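# Flip the bar-code-down carton and restack it

## Task

A carton sitting at the top of a stack has its bar code facing down. Flip it so the bar code faces up, then set it back on top of a stack so it points the same direction as the cartons beneath it and is aligned with them. Release it so that it stays in place by itself, since a carton the robot is still holding does not count, then open the gripper and move the arms away.

## Robot and tools

Robot: two arms, left_arm and right_arm, each ending in a two-finger parallel gripper. Base poses in the scene frame: left_arm at (-0.029, +0.335, 0) m with quat_wxyz (+0.997, 0, 0, +0.071); right_arm at (+0.025, -0.293, 0) m with quat_wxyz (+0.997, 0, 0, +0.080).

Frames: every pose uses one scene frame. Its origin is on the table surface midway between the arms, +z is up, and +x points out across the table. left_arm sits toward +y. The arm names do not match image sides. In the gripper's own frame, the fingers extend along +z and close along y. end_effector_position is the point between the finger pads, roughly 1 cm short of the fingertips. Printed hand positions can be somewhat wrong, more so at long reach, and motions tend to stop a centimetre or more from the target, usually low.

Row format, used by both moving tools: one flat list of 16 numbers covering both arms, even when only one arm should move. Order: x, y, z, qw, qx, qy, qz, opening for left_arm, then those 8 for right_arm. x, y, z is an absolute target position for that gripper in metres, scene frame. qw, qx, qy, qz is an absolute target orientation, scalar first, scene frame. opening runs from -1 (closed) to +1 (fully open, 0.094 m). To keep an arm still, send again the exact pose from the last result before it should stay, with the opening it needs. To keep an orientation fixed, repeat the same quaternion in every row rather than copying the possibly drifted reported one.

execute_actions(actions): a list of up to 15 actions. Each action is a table of up to 15 rows; each row lasts one control step of 1/30 s, and if fewer than 15 rows are given, the last is held for the remaining steps. An empty list just returns state and images. A target lying more than 0.6 m from the gripper's current position along any of its own axes gets the action refused for both arms; if the first action fails that check or any action is malformed, nothing in the call runs. Per step, the commanded pose is clipped to within 70 mm and 16 degrees of the measured pose, so a far target needs several actions; position takes priority over orientation if both cannot be met.

move(target, speed, blocking): target is one 16-number row as above, absolute. Each gripper follows a straight path to it, turning the shorter way; all paths finish together, lasting 0.5 to 10 s (cut off at 10 s). speed is the top path speed in m/s, 0.002 to 0.5, default 0.25; rotation is capped at twice that value in rad/s. Paths ignore obstacles and the other arm. Faster contact hits harder, and aiming further beyond the contact point pushes harder. Opening is applied at the start. With blocking=false the call returns after 0.5 s while motion continues; until a result reports the end, other moves and execute_actions are rejected, so use wait or stop. The extra 'move:' line reports the ending (done, off_target, moving, held, fault) and any limits: limits=paced means the pose was clipped; limits=held means a check held some steps back, after which the arm may surge faster than speed. Each gripper's distance to its target is also given.

wait(seconds): 0 to 10; the scene runs with the last commands held and returns early if a running move finishes. stop(): brakes a running move, needing room to do so; fingers keep moving. zoom_image(camera, region): camera is cam_head_left or cam_head_right (each 504x504); region [x0, y0, x1, y1] in pixels from the top-left, at most 504 by 504. read_manual(section): only returns licence texts. finished_scene(scene): ends the given scene permanently and reports success; call it only once the carton rests on its own and the arms are clear.

Results: each arm's gripper pose (position, quaternion); 'Hand target' lines giving where the controller is now driving; grip_measured, the finger opening on the command scale (the final Joint positions value is the opening in metres, possibly off by about 1 mm); joint torques; and after execute_actions, per-step positions, with HELD marking steps held back for an arm. 'pose unreachable' means a clearance check altered or blocked that arm's command. FAULT lines mark an arm stop.

Gripping: fingers go to whatever opening you command, so to hold something command about 0.03 below grip_measured; a smaller gap holds more gently. Here each finger pad's force is capped around 13 to 25 N, so grips on the carton are weak; rely on a firm, well-centred hold and slow motions. Joint ranges (rad), base to gripper: waist -2.618 to 3.054, shoulder 0.000 to 3.142, elbow 0.000 to 3.142, wrist pitch -1.571 to 1.571, wrist yaw -1.571 to 1.571, wrist roll -2.094 to 2.094.

Cautions: nothing may leave the table; do not let the arms collide or push each other; avoid drops, slips, slams and hard pushes. Brief tugs on held parts or nudges to loose objects can happen. Holding loads heats motors: a MOTOR HOT warning appears from 75 °C, the arm pauses 10 s at 90 °C, and at 100 °C it drops everything. The simulation keeps running while you think, with the last command held.

Each tool is called after "Emit:" by a JSON object that holds its "fn" and its "kwargs", one argument or row to a line.

## Session

Emit:
{"fn": "execute_actions", "kwargs": {
  "actions": []
}}

Scene clock: 0.00 s.
left_arm: end_effector_position=(+0.4578, +0.1975, +0.3428) grip_measured=+1.000 end_effector_quat_wxyz=(+0.184, -0.315, +0.687, -0.629) | right_arm: end_effector_position=(+0.1477, +0.1131, +0.3008) grip_measured=+1.000 end_effector_quat_wxyz=(+0.280, +0.177, +0.877, +0.347)
Joint positions: left_arm=[-0.157  1.687  1.455  0.021  0.83  -1.558  0.094] | right_arm=[ 1.365  1.605  1.679 -0.917  0.632  1.675  0.094]
Joint velocities: left_arm=[-0.012 -0.002  0.007 -0.007  0.051 -0.037  0.   ] | right_arm=[-0.002 -0.012 -0.017 -0.022 -0.037 -0.037  0.   ]
Joint torques (N m, as the arm reports them, + toward a larger angle): no reading
Motor temperatures (°C, as the motors report them): left_arm=[29 27 26 29 26 28] | right_arm=[28 27 29 26 29 27]
Hand target (left_arm): +0.455, +0.197, +0.354; +0.194, -0.304, +0.685, -0.633
Hand target (right_arm): +0.149, +0.110, +0.304; +0.286, +0.176, +0.877, +0.344

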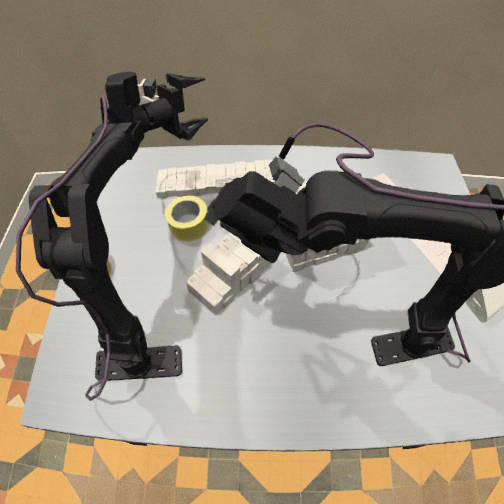

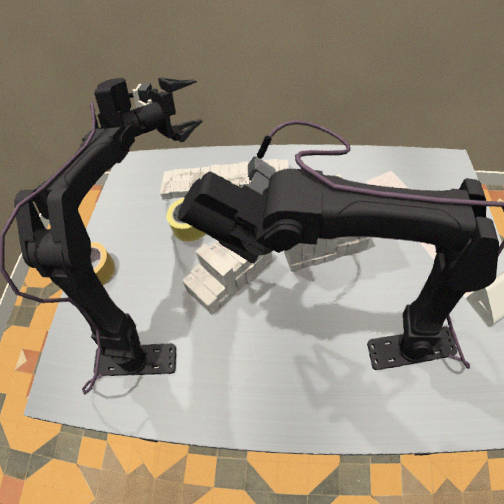

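Emit:
{"fn": "move", "kwargs": {
  "target": [0.30,0.50,0.30,0.245,-0.30,0.917,0.08,1, 0.265,-0.472,0.28,0.2457,0.3039,0.9169,-0.0814,1],
  "speed": 0.4
}}

Scene clock: 29.23 s.
left_arm: end_effector_position=(+0.3041, +0.4928, +0.2901) grip_measured=+1.000 end_effector_quat_wxyz=(+0.223, -0.298, +0.926, +0.067) | right_arm: end_effector_position=(+0.2657, -0.4720, +0.2687) grip_measured=+1.000 end_effector_quat_wxyz=(+0.239, +0.298, +0.919, -0.100)
Joint positions: left_arm=[ 0.25   1.656  1.959 -1.413 -0.095 -0.208  0.094] | right_arm=[-0.773  1.301  1.516 -1.263  0.048  0.002  0.094]
Joint velocities: left_arm=[-0.007 -0.002 -0.017 -0.007 -0.037 -0.037  0.   ] | right_arm=[-0.002  0.002 -0.017 -0.037 -0.037 -0.037  0.   ]
Joint torques (N m, as the arm reports them, + toward a larger angle): left_arm=[ 0.95 -6.96  5.17  1.38 -0.2   0.08] | right_arm=[-0.88 -3.17 10.8   1.04 -0.01  0.05]
Motor temperatures (°C, as the motors report them): left_arm=[29 30 29 33 26 28] | right_arm=[29 29 31 29 29 27]
Hand target (left_arm): +0.302, +0.498, +0.299; +0.240, -0.300, +0.920, +0.077
Hand target (right_arm): +0.270, -0.477, +0.279; +0.254, +0.298, +0.914, -0.103
Off the commanded pose (left_arm): 0.013 m, 3 deg.
Off the commanded pose (right_arm): 0.011 m, 2 deg.
move: off_target (left_arm, right_arm)

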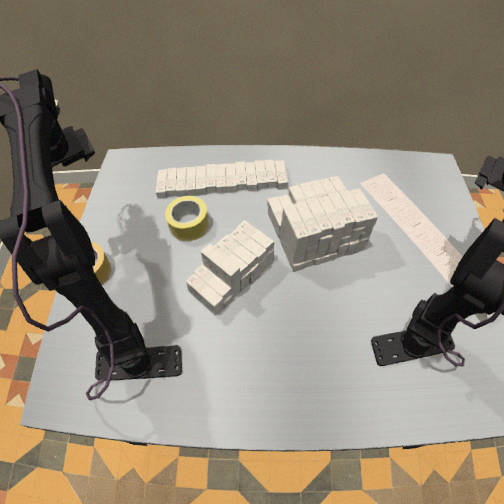

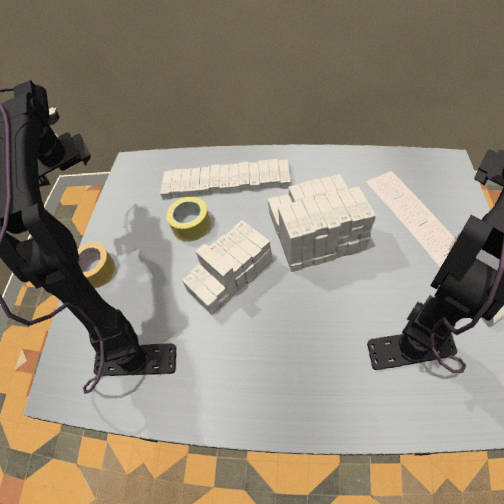

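Emit:
{"fn": "zoom_image", "kwargs": {
  "camera": "cam_head_left",
  "region": [170, 205, 290, 325]
}}

Emit:
{"fn": "zoom_image", "kwargs": {
  "camera": "cam_head_left",
  "region": [255, 160, 385, 290]
}}

Emit:
{"fn": "zoom_image", "kwargs": {
  "camera": "cam_head_right",
  "region": [170, 205, 290, 325]
}}

Emit:
{"fn": "zoom_image", "kwargs": {
  "camera": "cam_head_left",
  "region": [150, 140, 300, 210]
}}

Region (170, 205, 290, 325) of cam_head_left's 504x504 image, scaled by 4.200, with more detail than that image has.

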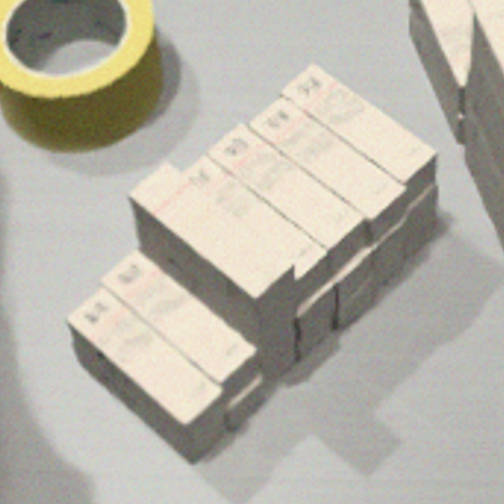

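Region (255, 160, 385, 290) of cam_head_left's 504x504 image, scaled by 3.877, with more detail than that image has.

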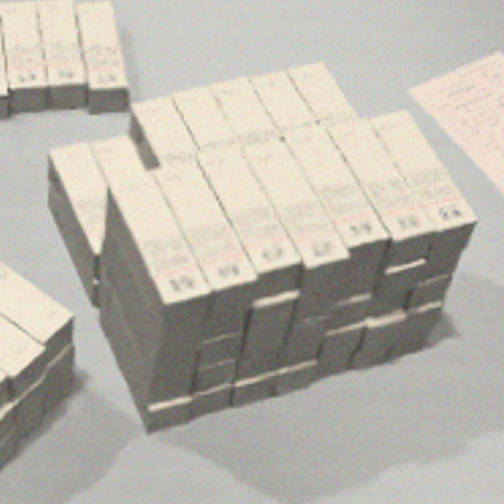

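Region (170, 205, 290, 325) of cam_head_right's 504x504 image, scaled by 4.200, with more detail than that image has.

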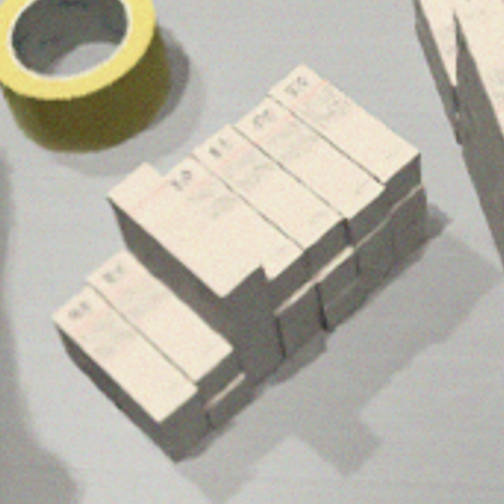

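Region (150, 140, 300, 210) of cam_head_left's 504x504 image, scaled by 3.360, with more detail than that image has; it fills the top 235 rows of this view, and the rest is white.

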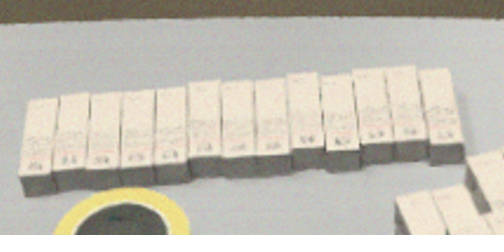

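Emit:
{"fn": "zoom_image", "kwargs": {
  "camera": "cam_head_left",
  "region": [190, 230, 260, 300]
}}

Emit:
{"fn": "zoom_image", "kwargs": {
  "camera": "cam_head_right",
  "region": [185, 230, 255, 300]
}}

Region (190, 230, 260, 300) of cam_head_left's 504x504 image, scaled by 7.200, with more detail than that image has.

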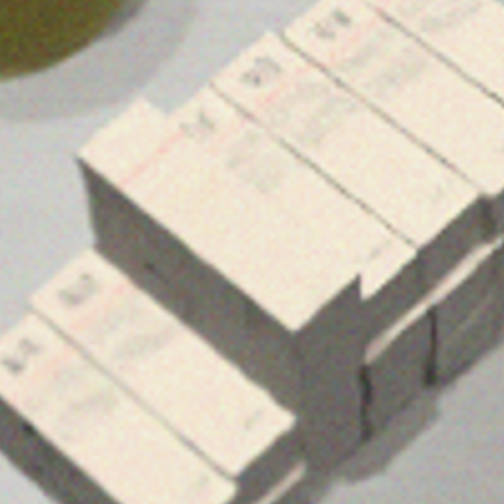

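Region (185, 230, 255, 300) of cam_head_right's 504x504 image, scaled by 7.200, with more detail than that image has.

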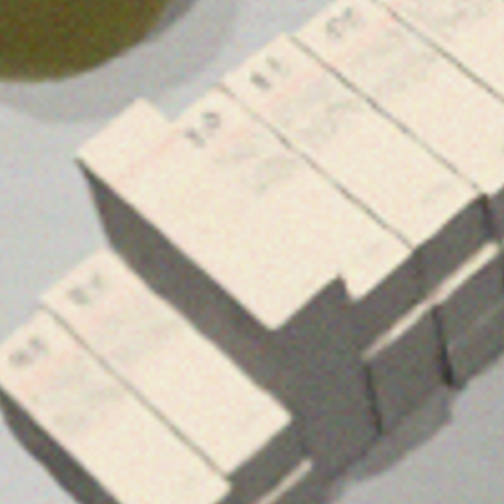

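Emit:
{"fn": "move", "kwargs": {
  "target": [0.304,0.493,0.29,0.223,-0.298,0.926,0.067,1, 0.175,0.139,0.175,0.1189,-0.4088,0.9032,0.0538,0.2],
  "speed": 0.4
}}

Scene clock: 151.93 s.
left_arm: end_effector_position=(+0.3043, +0.4932, +0.2902) grip_measured=+1.000 end_effector_quat_wxyz=(+0.223, -0.297, +0.926, +0.068) | right_arm: end_effector_position=(+0.1722, +0.1432, +0.1683) grip_measured=+0.202 end_effector_quat_wxyz=(+0.128, -0.404, +0.903, +0.067)
Joint positions: left_arm=[ 0.25   1.656  1.959 -1.412 -0.097 -0.207  0.094] | right_arm=[ 1.124  2.08   2.071 -1.291  0.107  0.427  0.056]
Joint velocities: left_arm=[-0.007  0.007 -0.007 -0.037  0.022 -0.051  0.   ] | right_arm=[-0.012  0.002  0.002 -0.066  0.007 -0.007 -0.   ]
Joint torques (N m, as the arm reports them, + toward a larger angle): left_arm=[ 0.1  -5.45  5.86  1.18 -0.07 -0.02] | right_arm=[  0.3  -11.51  10.86   0.56   0.02   0.02]
Motor temperatures (°C, as the motors report them): left_arm=[29 32 28 34 26 28] | right_arm=[29 28 35 31 29 27]
Hand target (left_arm): +0.304, +0.493, +0.290; +0.223, -0.298, +0.926, +0.067
Hand target (right_arm): +0.171, +0.146, +0.174; +0.131, -0.408, +0.901, +0.071
Off the commanded pose (left_arm): 0.000 m, 0 deg.
Off the commanded pose (right_arm): 0.008 m, 2 deg.
move: done

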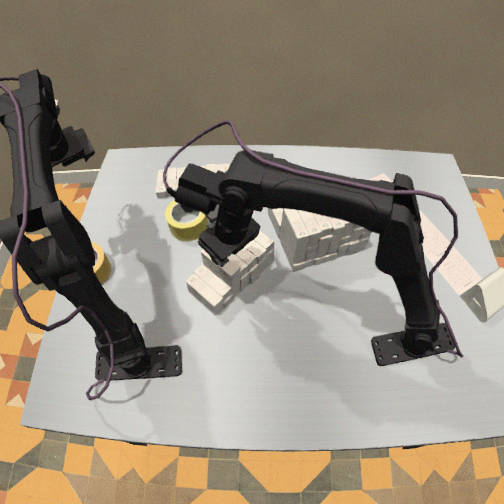

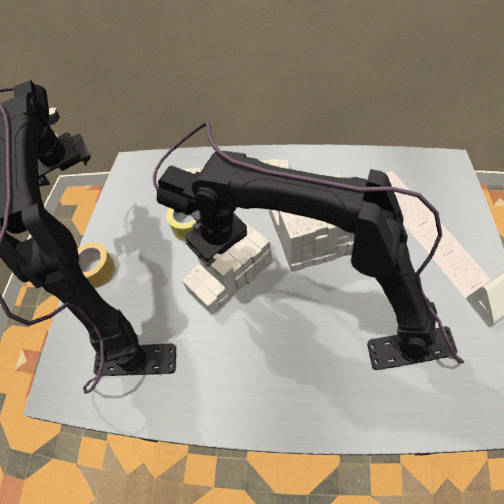

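Emit:
{"fn": "zoom_image", "kwargs": {
  "camera": "cam_head_left",
  "region": [170, 205, 290, 325]
}}

Emit:
{"fn": "zoom_image", "kwargs": {
  "camera": "cam_head_right",
  "region": [170, 205, 290, 325]
}}

Region (170, 205, 290, 325) of cam_head_left's 504x504 image, scaled by 4.200, with more detail than that image has.

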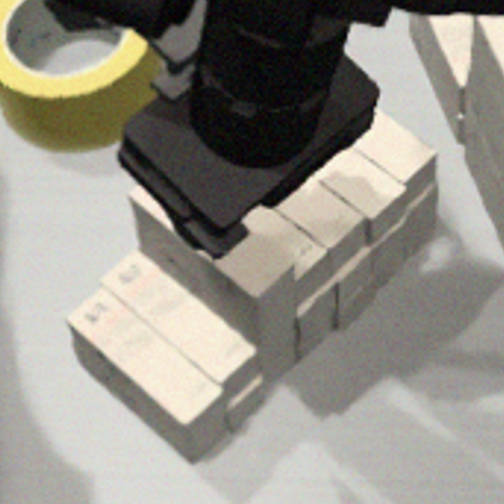

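Region (170, 205, 290, 325) of cam_head_right's 504x504 image, scaled by 4.200, with more detail than that image has.

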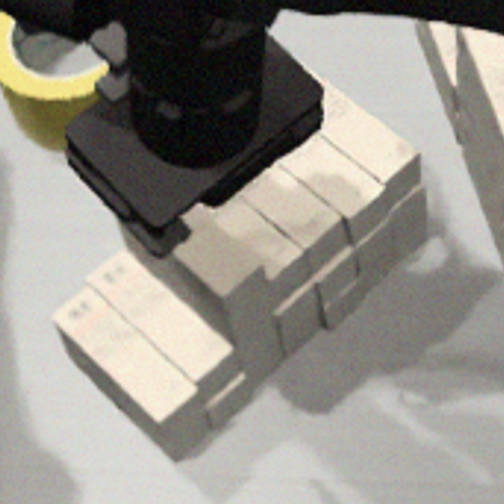

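Emit:
{"fn": "zoom_image", "kwargs": {
  "camera": "cam_head_left",
  "region": [85, 310, 195, 400]
}}

Emit:
{"fn": "zoom_image", "kwargs": {
  "camera": "cam_head_left",
  "region": [360, 290, 470, 380]
}}

Region (85, 310, 195, 400) of cam_head_left's 504x504 image, scaled by 4.582, with more detail than that image has; it fills the top 412 rows of this view, and the rest is white.

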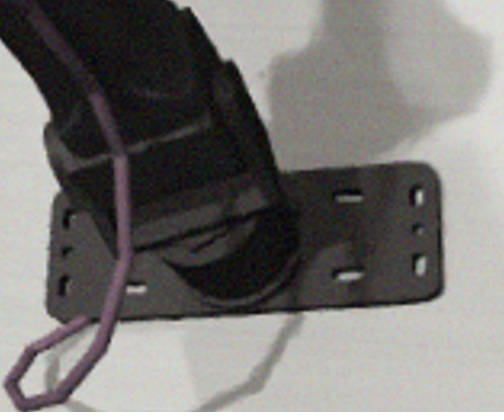

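Region (360, 290, 470, 380) of cam_head_left's 504x504 image, scaled by 4.582, with more detail than that image has; it fills the top 412 rows of this view, and the rest is white.

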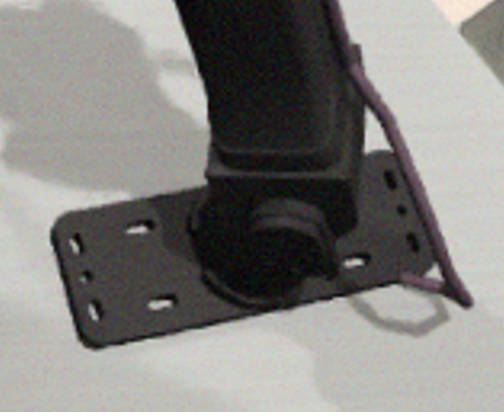

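Emit:
{"fn": "move", "kwargs": {
  "target": [0.304,0.493,0.29,0.223,-0.298,0.926,0.067,1, 0.172,0.140,0.115,0.1189,-0.4088,0.9032,0.0538,0.6],
  "speed": 0.15
}}

Emit:
{"fn": "zoom_image", "kwargs": {
  "camera": "cam_head_left",
  "region": [170, 205, 290, 325]
}}

Emit:
{"fn": "zoom_image", "kwargs": {
  "camera": "cam_head_right",
  "region": [170, 205, 290, 325]
}}

Scene clock: 210.07 s.
left_arm: end_effector_position=(+0.3043, +0.4932, +0.2902) grip_measured=+1.000 end_effector_quat_wxyz=(+0.223, -0.297, +0.926, +0.068) | right_arm: end_effector_position=(+0.1718, +0.1419, +0.1169) grip_measured=+0.599 end_effector_quat_wxyz=(+0.118, -0.407, +0.904, +0.054)
Joint positions: left_arm=[ 0.25   1.656  1.959 -1.412 -0.097 -0.207  0.094] | right_arm=[ 1.124  2.08   1.873 -1.127  0.107  0.424  0.075]
Joint velocities: left_arm=[-0.002  0.007  0.012  0.037 -0.007 -0.007  0.   ] | right_arm=[-0.022  0.012 -0.022 -0.022  0.007  0.051 -0.001]
Joint torques (N m, as the arm reports them, + toward a larger angle): left_arm=[ 0.01 -5.47  5.85  1.2  -0.04 -0.03] | right_arm=[ -0.08 -13.01   6.48   0.65   0.12  -0.01]
Motor temperatures (°C, as the motors report them): left_arm=[29 31 28 34 26 28] | right_arm=[29 34 35 30 29 27]
Hand target (left_arm): +0.304, +0.493, +0.290; +0.223, -0.298, +0.926, +0.067
Hand target (right_arm): +0.172, +0.141, +0.115; +0.119, -0.409, +0.903, +0.054
Off the commanded pose (left_arm): 0.000 m, 0 deg.
Off the commanded pose (right_arm): 0.003 m, 0 deg.
move: done

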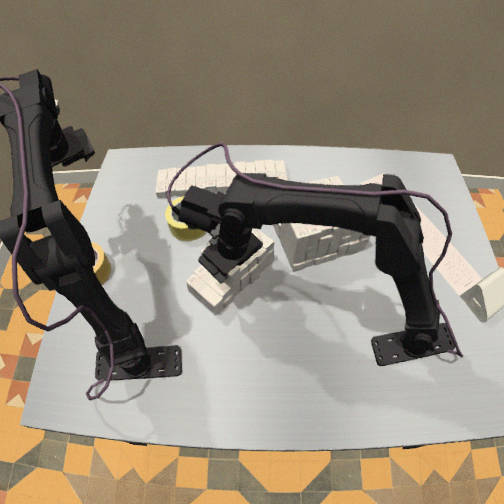

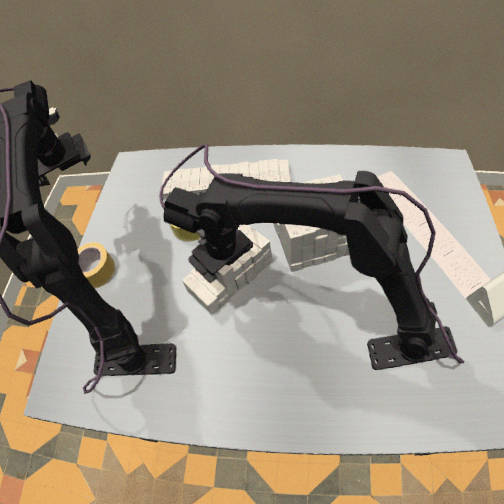

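Region (170, 205, 290, 325) of cam_head_left's 504x504 image, scaled by 4.200, with more detail than that image has.

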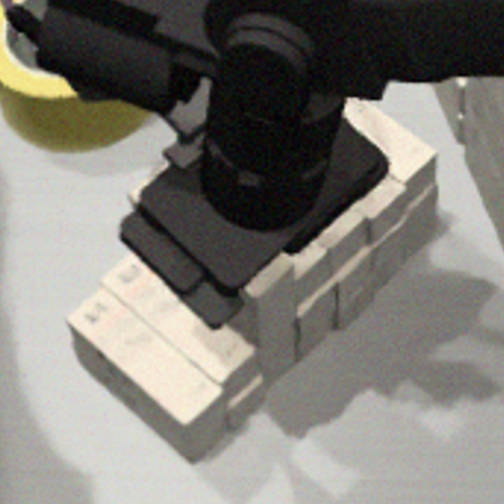

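Region (170, 205, 290, 325) of cam_head_right's 504x504 image, scaled by 4.200, with more detail than that image has.

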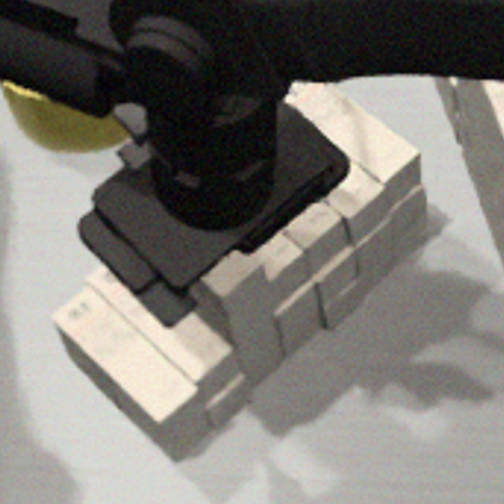

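Emit:
{"fn": "move", "kwargs": {
  "target": [0.304,0.493,0.29,0.223,-0.298,0.926,0.067,1, 0.170,0.137,0.094,0.1189,-0.4088,0.9032,0.0538,0.2],
  "speed": 0.04
}}

Emit:
{"fn": "zoom_image", "kwargs": {
  "camera": "cam_head_right",
  "region": [170, 225, 290, 325]
}}

Scene clock: 224.30 s.
left_arm: end_effector_position=(+0.3043, +0.4932, +0.2902) grip_measured=+1.000 end_effector_quat_wxyz=(+0.223, -0.297, +0.926, +0.068) | right_arm: end_effector_position=(+0.1725, +0.1402, +0.1033) grip_measured=+0.201 end_effector_quat_wxyz=(+0.124, -0.406, +0.904, +0.056)
Joint positions: left_arm=[ 0.25   1.656  1.959 -1.412 -0.097 -0.207  0.094] | right_arm=[ 1.124  2.062  1.789 -1.049  0.114  0.424  0.056]
Joint velocities: left_arm=[-0.007  0.012 -0.002 -0.007 -0.022  0.037  0.   ] | right_arm=[ 0.027  0.012  0.002  0.066  0.037 -0.022  0.   ]
Joint torques (N m, as the arm reports them, + toward a larger angle): left_arm=[ 0.03 -5.49  5.82  1.22 -0.07 -0.02] | right_arm=[  0.09 -12.5    4.7    0.75  -0.01   0.03]
Motor temperatures (°C, as the motors report them): left_arm=[29 31 29 34 26 28] | right_arm=[29 35 34 30 29 27]
Hand target (left_arm): +0.304, +0.493, +0.290; +0.223, -0.298, +0.926, +0.067
Hand target (right_arm): +0.170, +0.137, +0.094; +0.119, -0.409, +0.903, +0.053
Off the commanded pose (left_arm): 0.000 m, 0 deg.
Off the commanded pose (right_arm): 0.010 m, 1 deg.
move: done

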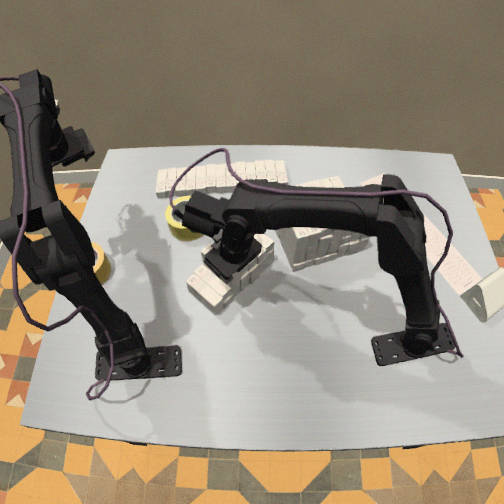

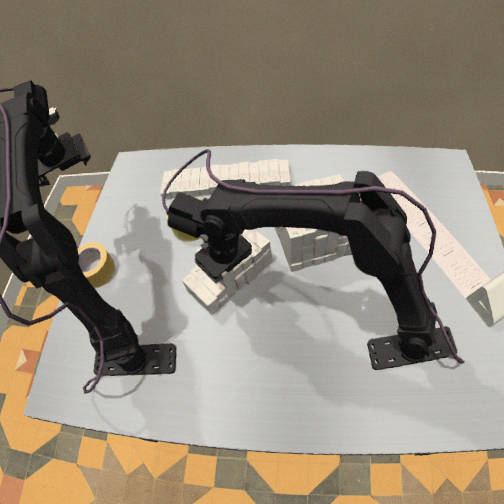

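Region (170, 225, 290, 325) of cam_head_right's 504x504 image, scaled by 4.200, with more detail than that image has.

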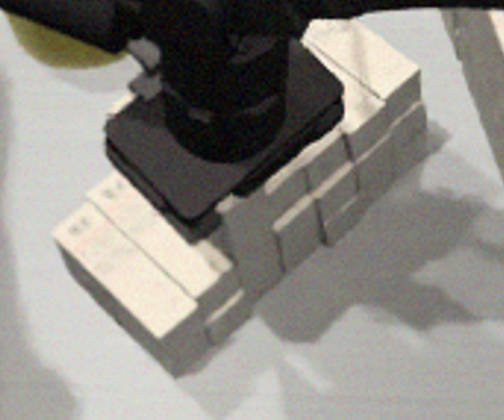

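Emit:
{"fn": "execute_actions", "kwargs": {
  "actions": [
    [[0.304,0.493,0.29,0.223,-0.298,0.926,0.067,1, 0.1725,0.140,0.108,0.1189,-0.4088,0.9032,0.0538,0.2]],
    [[0.304,0.493,0.29,0.223,-0.298,0.926,0.067,1, 0.1725,0.140,0.108,0.1189,-0.4088,0.9032,0.0538,0.1],[0.304,0.493,0.29,0.223,-0.298,0.926,0.067,1, 0.1725,0.140,0.108,0.1189,-0.4088,0.9032,0.0538,0.04],[0.304,0.493,0.29,0.223,-0.298,0.926,0.067,1, 0.1725,0.140,0.108,0.1189,-0.4088,0.9032,0.0538,-0.02],[0.304,0.493,0.29,0.223,-0.298,0.926,0.067,1, 0.1725,0.140,0.108,0.1189,-0.4088,0.9032,0.0538,-0.08],[0.304,0.493,0.29,0.223,-0.298,0.926,0.067,1, 0.1725,0.140,0.108,0.1189,-0.4088,0.9032,0.0538,-0.14],[0.304,0.493,0.29,0.223,-0.298,0.926,0.067,1, 0.1725,0.140,0.108,0.1189,-0.4088,0.9032,0.0538,-0.2],[0.304,0.493,0.29,0.223,-0.298,0.926,0.067,1, 0.1725,0.140,0.108,0.1189,-0.4088,0.9032,0.0538,-0.25],[0.304,0.493,0.29,0.223,-0.298,0.926,0.067,1, 0.1725,0.140,0.108,0.1189,-0.4088,0.9032,0.0538,-0.3],[0.304,0.493,0.29,0.223,-0.298,0.926,0.067,1, 0.1725,0.140,0.108,0.1189,-0.4088,0.9032,0.0538,-0.34],[0.304,0.493,0.29,0.223,-0.298,0.926,0.067,1, 0.1725,0.140,0.108,0.1189,-0.4088,0.9032,0.0538,-0.38],[0.304,0.493,0.29,0.223,-0.298,0.926,0.067,1, 0.1725,0.140,0.108,0.1189,-0.4088,0.9032,0.0538,-0.42],[0.304,0.493,0.29,0.223,-0.298,0.926,0.067,1, 0.1725,0.140,0.108,0.1189,-0.4088,0.9032,0.0538,-0.46],[0.304,0.493,0.29,0.223,-0.298,0.926,0.067,1, 0.1725,0.140,0.108,0.1189,-0.4088,0.9032,0.0538,-0.5]]
  ]
}}

Emit:
{"fn": "zoom_image", "kwargs": {
  "camera": "cam_head_left",
  "region": [170, 215, 290, 325]
}}

Scene clock: 248.63 s.
left_arm: end_effector_position=(+0.3043, +0.4932, +0.2902) grip_measured=+1.000 end_effector_quat_wxyz=(+0.223, -0.297, +0.926, +0.068) | right_arm: end_effector_position=(+0.1712, +0.1379, +0.1038) grip_measured=-0.401 end_effector_quat_wxyz=(+0.119, -0.408, +0.903, +0.053)
Joint positions: left_arm=[ 0.25   1.656  1.959 -1.412 -0.097 -0.207  0.094] | right_arm=[ 1.124  2.062  1.793 -1.064  0.11   0.421  0.028]
Joint velocities: left_arm=[-0.007  0.002  0.007 -0.037 -0.037 -0.037  0.   ] | right_arm=[-0.007 -0.007 -0.002 -0.022 -0.022  0.081 -0.   ]
Joint torques (N m, as the arm reports them, + toward a larger angle): left_arm=[ 0.17 -5.52  5.86  1.22 -0.07 -0.01] | right_arm=[ -0.24 -11.43  10.83   0.36   0.05   0.01]
Motor temperatures (°C, as the motors report them): left_arm=[29 31 29 34 26 28] | right_arm=[29 35 33 30 29 27]
Hand target (left_arm): +0.304, +0.493, +0.290; +0.223, -0.298, +0.926, +0.067
Hand target (right_arm): +0.173, +0.140, +0.108; +0.119, -0.409, +0.903, +0.054
Off the commanded pose (left_arm): 0.000 m, 0 deg.
Off the commanded pose (right_arm): 0.005 m, 0 deg.
Step readings (end_effector_position; steps 1 to 15: 1st action; 16 to 30: 2nd action):
0: left_arm (+0.3043, +0.4932, +0.2902) | right_arm (+0.1732, +0.1410, +0.1034)
1: left_arm (+0.3043, +0.4932, +0.2902) | right_arm (+0.1731, +0.1409, +0.1040)
2: left_arm (+0.3043, +0.4932, +0.2902) | right_arm (+0.1730, +0.1409, +0.1045)
4: left_arm (+0.3043, +0.4932, +0.2902) | right_arm (+0.1726, +0.1400, +0.1045)
8: left_arm (+0.3043, +0.4932, +0.2902) | right_arm (+0.1723, +0.1390, +0.1042)
15: left_arm (+0.3043, +0.4932, +0.2902) | right_arm (+0.1722, +0.1389, +0.1042)
16: left_arm (+0.3043, +0.4932, +0.2902) | right_arm (+0.1722, +0.1388, +0.1041)
17: left_arm (+0.3043, +0.4932, +0.2902) | right_arm (+0.1721, +0.1384, +0.1040)
19: left_arm (+0.3043, +0.4932, +0.2902) | right_arm (+0.1719, +0.1378, +0.1039)
23: left_arm (+0.3043, +0.4932, +0.2902) | right_arm (+0.1714, +0.1379, +0.1038)
30: end_effector_position above

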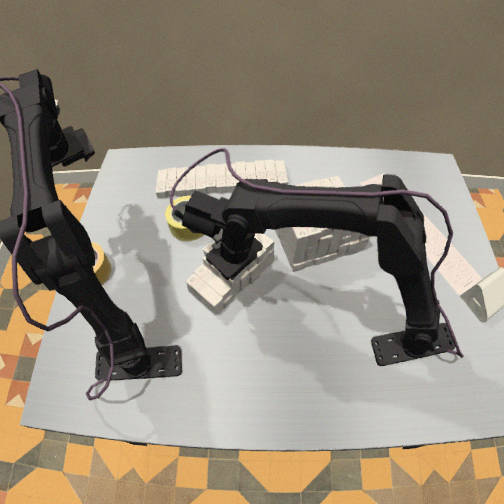

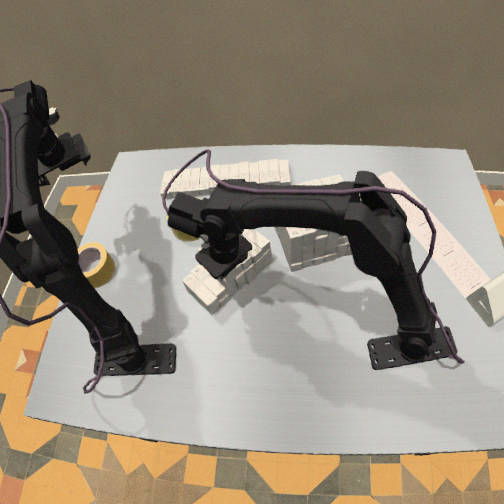

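Region (170, 215, 290, 325) of cam_head_left's 504x504 image, scaled by 4.200, with more detail than that image has; it fills the top 462 rows of this view, and the rest is white.

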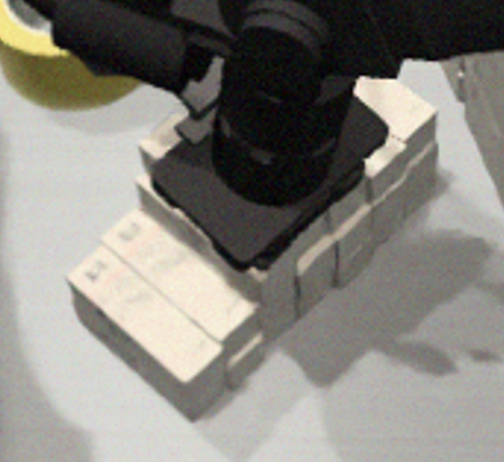

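Emit:
{"fn": "move", "kwargs": {
  "target": [0.26,0.42,0.31,0.42,-0.05,0.9,-0.05,0.3, 0.168,0.134,0.17,0.1189,-0.4088,0.9032,0.0538,-0.5],
  "speed": 0.25
}}

Emit:
{"fn": "move", "kwargs": {
  "target": [0.093,0.09,0.335,0.5213,0.4777,0.5213,-0.4777,0.3, 0.10,-0.01,0.28,0.5360,-0.4488,0.4113,0.5849,-0.5],
  "speed": 0.35
}}

Scene clock: 265.30 s.
left_arm: end_effector_position=(+0.2600, +0.4193, +0.3041) grip_measured=+0.301 end_effector_quat_wxyz=(+0.408, -0.053, +0.910, -0.049) | right_arm: end_effector_position=(+0.1685, +0.1288, +0.1626) grip_measured=-0.401 end_effector_quat_wxyz=(+0.114, -0.409, +0.904, +0.047)
Joint positions: left_arm=[ 0.384  1.136  1.371 -1.051  0.428  0.237  0.061] | right_arm=[ 1.124  2.062  2.032 -1.319  0.11   0.421  0.028]
Joint velocities: left_arm=[ 0.002  0.012 -0.002  0.022  0.022  0.007 -0.001] | right_arm=[-0.012 -0.012 -0.007 -0.051  0.022 -0.007 -0.   ]
Joint torques (N m, as the arm reports them, + toward a larger angle): left_arm=[ 1.06 -3.    5.7   1.81  0.38  0.05] | right_arm=[  0.27 -11.73  10.97   0.42   0.11   0.06]
Motor temperatures (°C, as the motors report them): left_arm=[29 31 29 35 26 28] | right_arm=[29 35 35 30 29 27]
Hand target (left_arm): +0.260, +0.420, +0.310; +0.423, -0.048, +0.904, -0.047
Hand target (right_arm): +0.168, +0.133, +0.170; +0.119, -0.409, +0.903, +0.054
Off the commanded pose (left_arm): 0.006 m, 2 deg.
Off the commanded pose (right_arm): 0.009 m, 1 deg.
move: done

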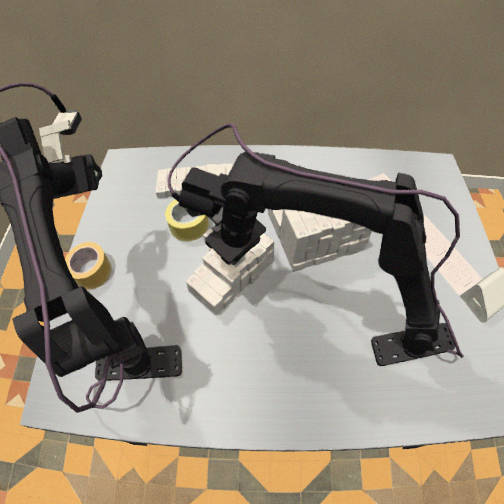

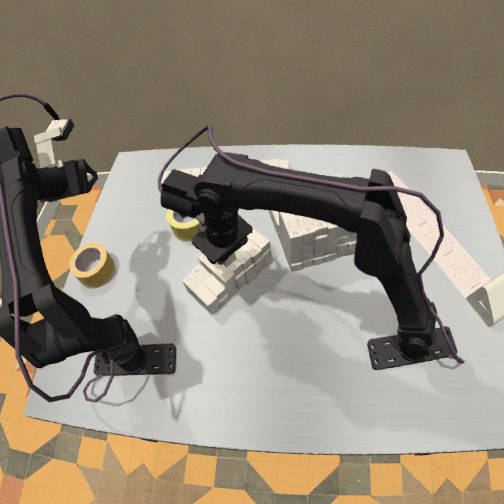

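Scene clock: 268.77 s.
left_arm: end_effector_position=(+0.0897, +0.0961, +0.3359) grip_measured=+0.301 end_effector_quat_wxyz=(+0.526, +0.479, +0.519, -0.474) | right_arm: end_effector_position=(+0.0968, -0.0148, +0.2930) grip_measured=-0.401 end_effector_quat_wxyz=(+0.539, -0.445, +0.405, +0.589)
Joint positions: left_arm=[-0.691  0.621  0.633 -0.007  0.93   0.008  0.061] | right_arm=[ 0.72   0.818  0.197  1.006 -0.745  0.266  0.028]
Joint velocities: left_arm=[ 0.002 -0.007 -0.012  0.022 -0.066 -0.037 -0.001] | right_arm=[-0.007  0.002 -0.012  0.066 -0.037  0.051  0.   ]
Joint torques (N m, as the arm reports them, + toward a larger angle): left_arm=[-1.02  1.27  6.5   1.99 -0.17 -0.07] | right_arm=[-0.76  1.15  6.52  1.41  0.13  0.11]
Motor temperatures (°C, as the motors report them): left_arm=[29 31 29 35 26 28] | right_arm=[29 35 35 30 29 27]
Hand target (left_arm): +0.091, +0.093, +0.334; +0.524, +0.477, +0.520, -0.476
Hand target (right_arm): +0.100, -0.015, +0.284; +0.534, -0.443, +0.416, +0.588
Off the commanded pose (left_arm): 0.007 m, 1 deg.
Off the commanded pose (right_arm): 0.014 m, 1 deg.
move: off_target (right_arm)

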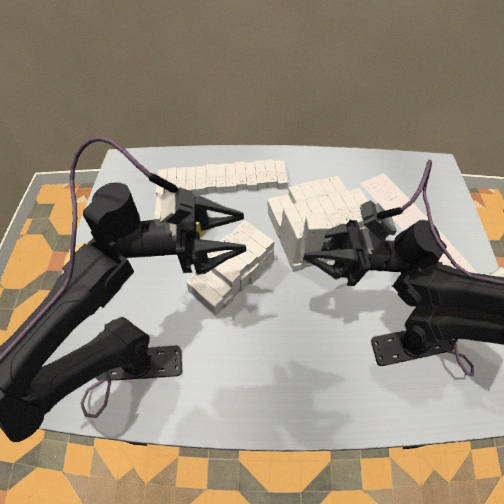

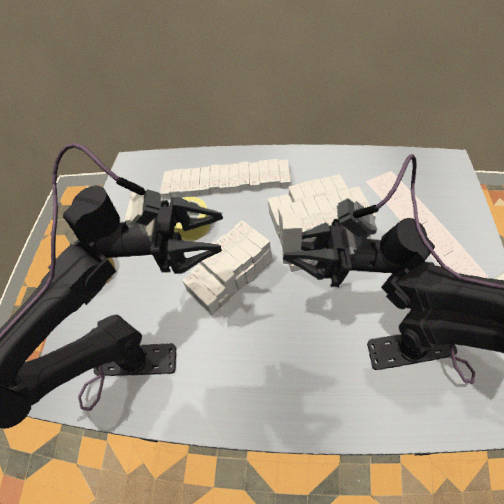

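Emit:
{"fn": "zoom_image", "kwargs": {
  "camera": "cam_head_left",
  "region": [200, 180, 360, 300]
}}

Emit:
{"fn": "zoom_image", "kwargs": {
  "camera": "cam_head_right",
  "region": [180, 180, 340, 300]
}}

Region (200, 180, 360, 300) of cam_head_left's 504x504 image, scaled by 3.150, with more detail than that image has; it fills the top 378 rows of this view, and the rest is white.

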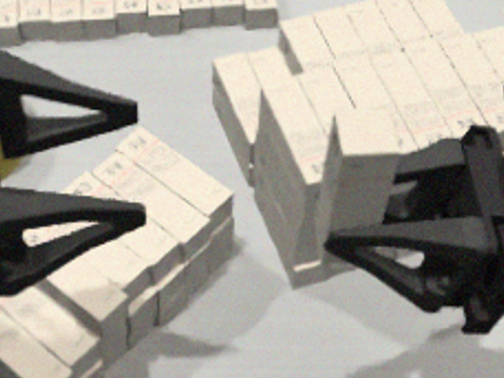

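Region (180, 180, 340, 300) of cam_head_right's 504x504 image, scaled by 3.150, with more detail than that image has; it fills the top 378 rows of this view, and the rest is white.

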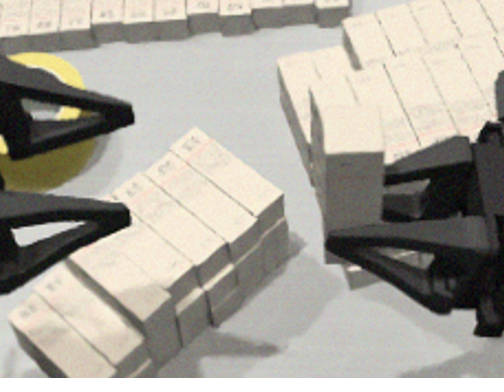

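Emit:
{"fn": "move", "kwargs": {
  "target": [0.099,-0.02,0.333,0.5213,0.4777,0.5213,-0.4777,0.3, 0.0968,-0.0148,0.293,0.539,-0.445,0.405,0.589,-0.5],
  "speed": 0.12
}}

Emit:
{"fn": "zoom_image", "kwargs": {
  "camera": "cam_head_left",
  "region": [250, 180, 370, 300]
}}

Emit:
{"fn": "zoom_image", "kwargs": {
  "camera": "cam_head_right",
  "region": [230, 180, 350, 300]
}}

Scene clock: 312.33 s.
left_arm: end_effector_position=(+0.1009, -0.0161, +0.3181) grip_measured=+0.301 end_effector_quat_wxyz=(+0.508, +0.482, +0.535, -0.473) | right_arm: end_effector_position=(+0.0965, -0.0149, +0.2933) grip_measured=-0.401 end_effector_quat_wxyz=(+0.539, -0.445, +0.404, +0.590)
Joint positions: left_arm=[-1.135  1.041  0.725  0.276  0.49   0.003  0.061] | right_arm=[ 0.72   0.818  0.196  1.009 -0.746  0.267  0.028]
Joint velocities: left_arm=[-0.007 -0.007  0.002 -0.022 -0.037 -0.007 -0.   ] | right_arm=[ 0.012  0.007  0.007  0.066  0.037 -0.081 -0.   ]
Joint torques (N m, as the arm reports them, + toward a larger angle): left_arm=[-1.11 -1.71 10.12  2.2  -0.12 -0.06] | right_arm=[ 0.12 -0.06  8.5   1.29  0.19  0.  ]
Motor temperatures (°C, as the motors report them): left_arm=[29 30 29 38 26 28] | right_arm=[29 30 34 34 29 27]
Hand target (left_arm): +0.100, -0.019, +0.334; +0.521, +0.477, +0.521, -0.479
Hand target (right_arm): +0.097, -0.015, +0.293; +0.539, -0.445, +0.405, +0.589
Off the commanded pose (left_arm): 0.016 m, 2 deg.
Off the commanded pose (right_arm): 0.000 m, 0 deg.
move: off_target (left_arm)

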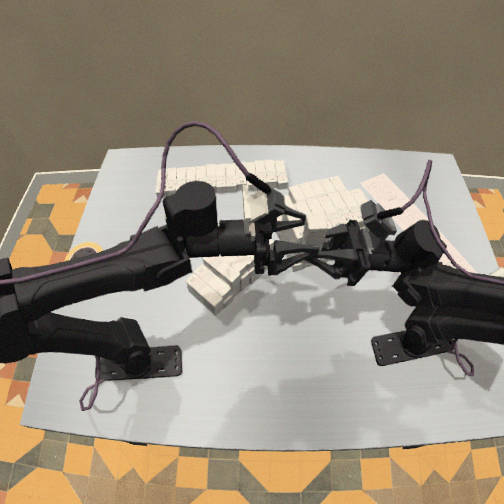

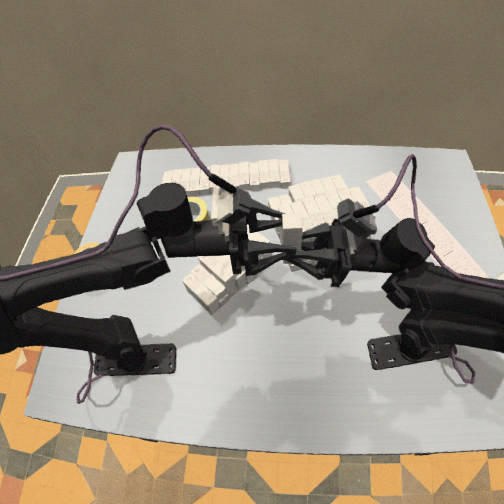

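Region (250, 180, 370, 300) of cam_head_left's 504x504 image, scaled by 4.200, with more detail than that image has.

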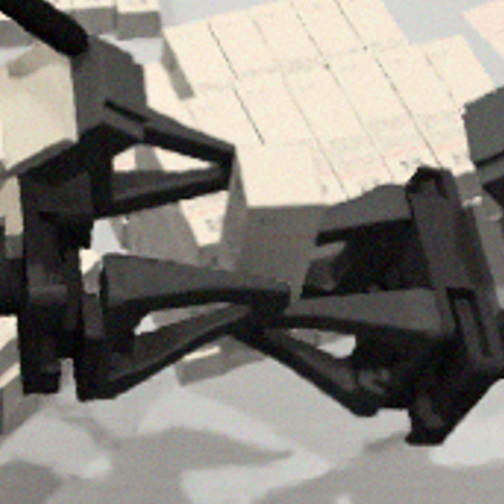

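Region (230, 180, 350, 300) of cam_head_right's 504x504 image, scaled by 4.200, with more detail than that image has.

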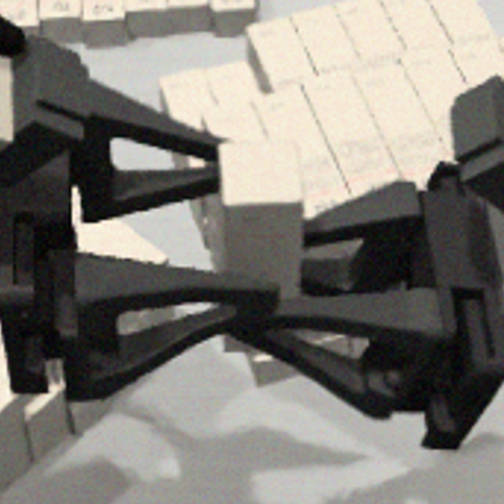

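Emit:
{"fn": "move", "kwargs": {
  "target": [0.099,-0.02,0.347,0.5213,0.4777,0.5213,-0.4777,0.0, 0.0968,-0.0148,0.293,0.539,-0.445,0.405,0.589,-0.5],
  "speed": 0.08
}}

Emit:
{"fn": "zoom_image", "kwargs": {
  "camera": "cam_head_left",
  "region": [260, 190, 360, 290]
}}

Emit:
{"fn": "zoom_image", "kwargs": {
  "camera": "cam_head_right",
  "region": [240, 190, 340, 290]
}}

Scene clock: 320.73 s.
left_arm: end_effector_position=(+0.1004, -0.0174, +0.3419) grip_measured=+0.001 end_effector_quat_wxyz=(+0.523, +0.478, +0.520, -0.477) | right_arm: end_effector_position=(+0.0965, -0.0149, +0.2933) grip_measured=-0.401 end_effector_quat_wxyz=(+0.539, -0.445, +0.404, +0.590)
Joint positions: left_arm=[-1.14   1.041  0.781  0.264  0.484  0.003  0.047] | right_arm=[ 0.72   0.818  0.196  1.009 -0.746  0.267  0.028]
Joint velocities: left_arm=[-0.002 -0.002  0.012 -0.037  0.037 -0.007  0.001] | right_arm=[-0.027 -0.002  0.007 -0.007 -0.007 -0.007 -0.001]
Joint torques (N m, as the arm reports them, + toward a larger angle): left_arm=[-1.05 -1.78  9.93  1.82 -0.18 -0.03] | right_arm=[ 0.07 -0.08  8.43  1.29  0.18  0.  ]
Motor temperatures (°C, as the motors report them): left_arm=[29 30 30 39 26 28] | right_arm=[29 30 34 34 29 27]
Hand target (left_arm): +0.099, -0.020, +0.347; +0.522, +0.478, +0.521, -0.478
Hand target (right_arm): +0.097, -0.015, +0.293; +0.539, -0.445, +0.405, +0.589
Off the commanded pose (left_arm): 0.006 m, 0 deg.
Off the commanded pose (right_arm): 0.000 m, 0 deg.
move: done

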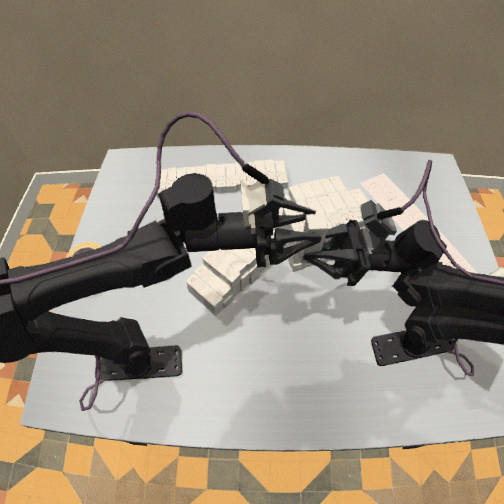

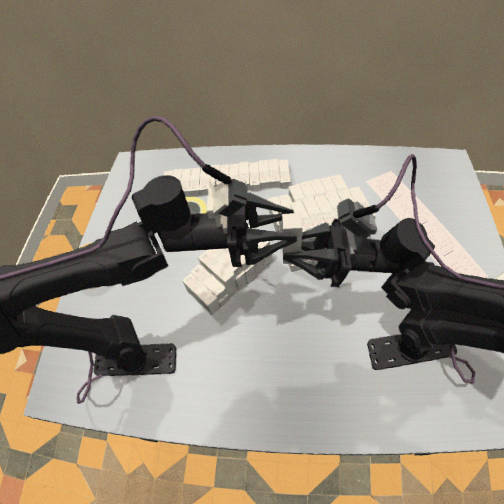

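Region (260, 190, 360, 290) of cam_head_left's 504x504 image, scaled by 5.040, with more detail than that image has.

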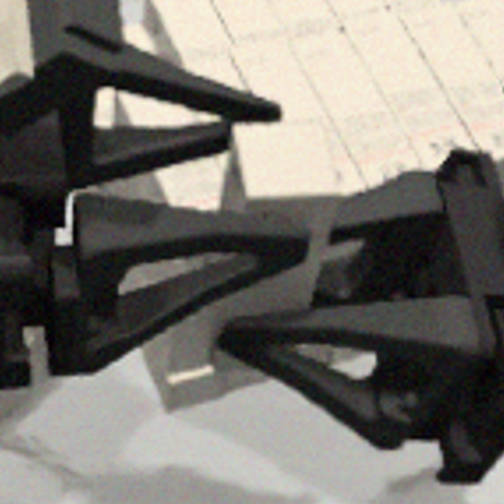

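Region (240, 190, 340, 290) of cam_head_right's 504x504 image, scaled by 5.040, with more detail than that image has.

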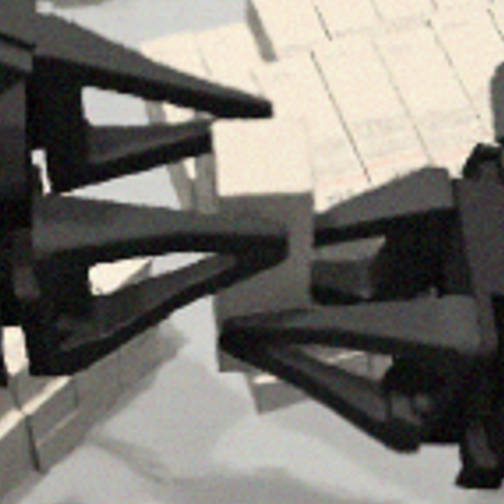

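Emit:
{"fn": "move", "kwargs": {
  "target": [0.1004,-0.0174,0.326,0.5213,0.4777,0.5213,-0.4777,-0.2, 0.0968,-0.0148,0.293,0.539,-0.445,0.405,0.589,-0.5],
  "speed": 0.08
}}

Emit:
{"fn": "zoom_image", "kwargs": {
  "camera": "cam_head_left",
  "region": [260, 190, 360, 290]
}}

Emit:
{"fn": "zoom_image", "kwargs": {
  "camera": "cam_head_right",
  "region": [240, 190, 340, 290]
}}

Scene clock: 330.70 s.
left_arm: end_effector_position=(+0.0999, -0.0169, +0.3243) grip_measured=-0.198 end_effector_quat_wxyz=(+0.516, +0.480, +0.526, -0.475) | right_arm: end_effector_position=(+0.0968, -0.0149, +0.2933) grip_measured=-0.401 end_effector_quat_wxyz=(+0.539, -0.444, +0.405, +0.590)
Joint positions: left_arm=[-1.14   1.041  0.728  0.297  0.485  0.003  0.038] | right_arm=[ 0.72   0.818  0.196  1.008 -0.744  0.267  0.028]
Joint velocities: left_arm=[ 0.007 -0.007  0.007 -0.037 -0.007 -0.037  0.001] | right_arm=[-0.017 -0.007  0.002 -0.081 -0.066 -0.007  0.001]
Joint torques (N m, as the arm reports them, + toward a larger angle): left_arm=[ 0.04 -1.83  7.1   2.23  0.   -0.02] | right_arm=[ 0.01 -0.03  8.75  1.27  0.17 -0.01]
Motor temperatures (°C, as the motors report them): left_arm=[29 30 31 39 26 28] | right_arm=[29 30 34 34 29 27]
Hand target (left_arm): +0.100, -0.017, +0.326; +0.521, +0.478, +0.522, -0.478
Hand target (right_arm): +0.097, -0.015, +0.293; +0.539, -0.445, +0.405, +0.589
Off the commanded pose (left_arm): 0.002 m, 1 deg.
Off the commanded pose (right_arm): 0.000 m, 0 deg.
move: done

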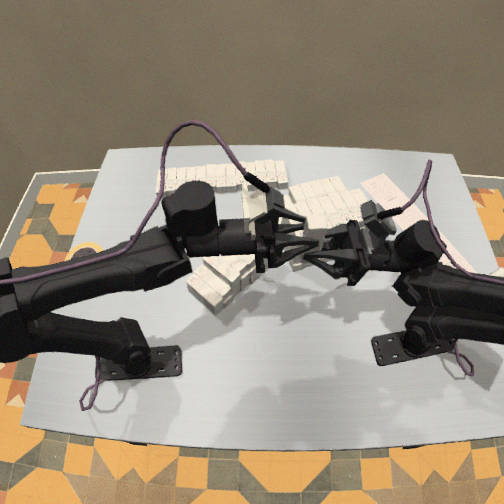

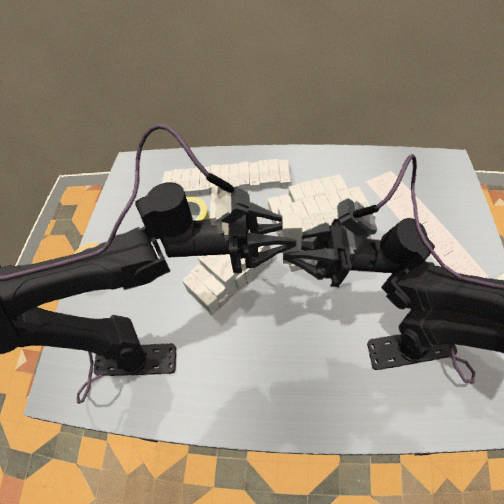

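Region (260, 190, 360, 290) of cam_head_left's 504x504 image, scaled by 5.040, with more detail than that image has.

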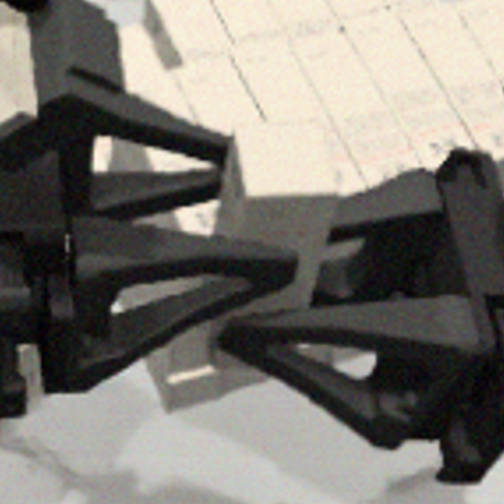

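Region (240, 190, 340, 290) of cam_head_right's 504x504 image, scaled by 5.040, with more detail than that image has.

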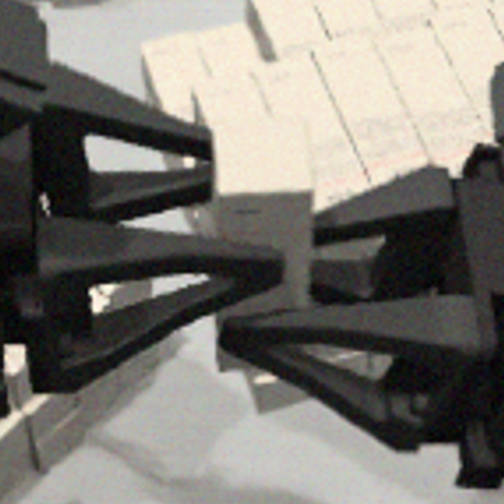

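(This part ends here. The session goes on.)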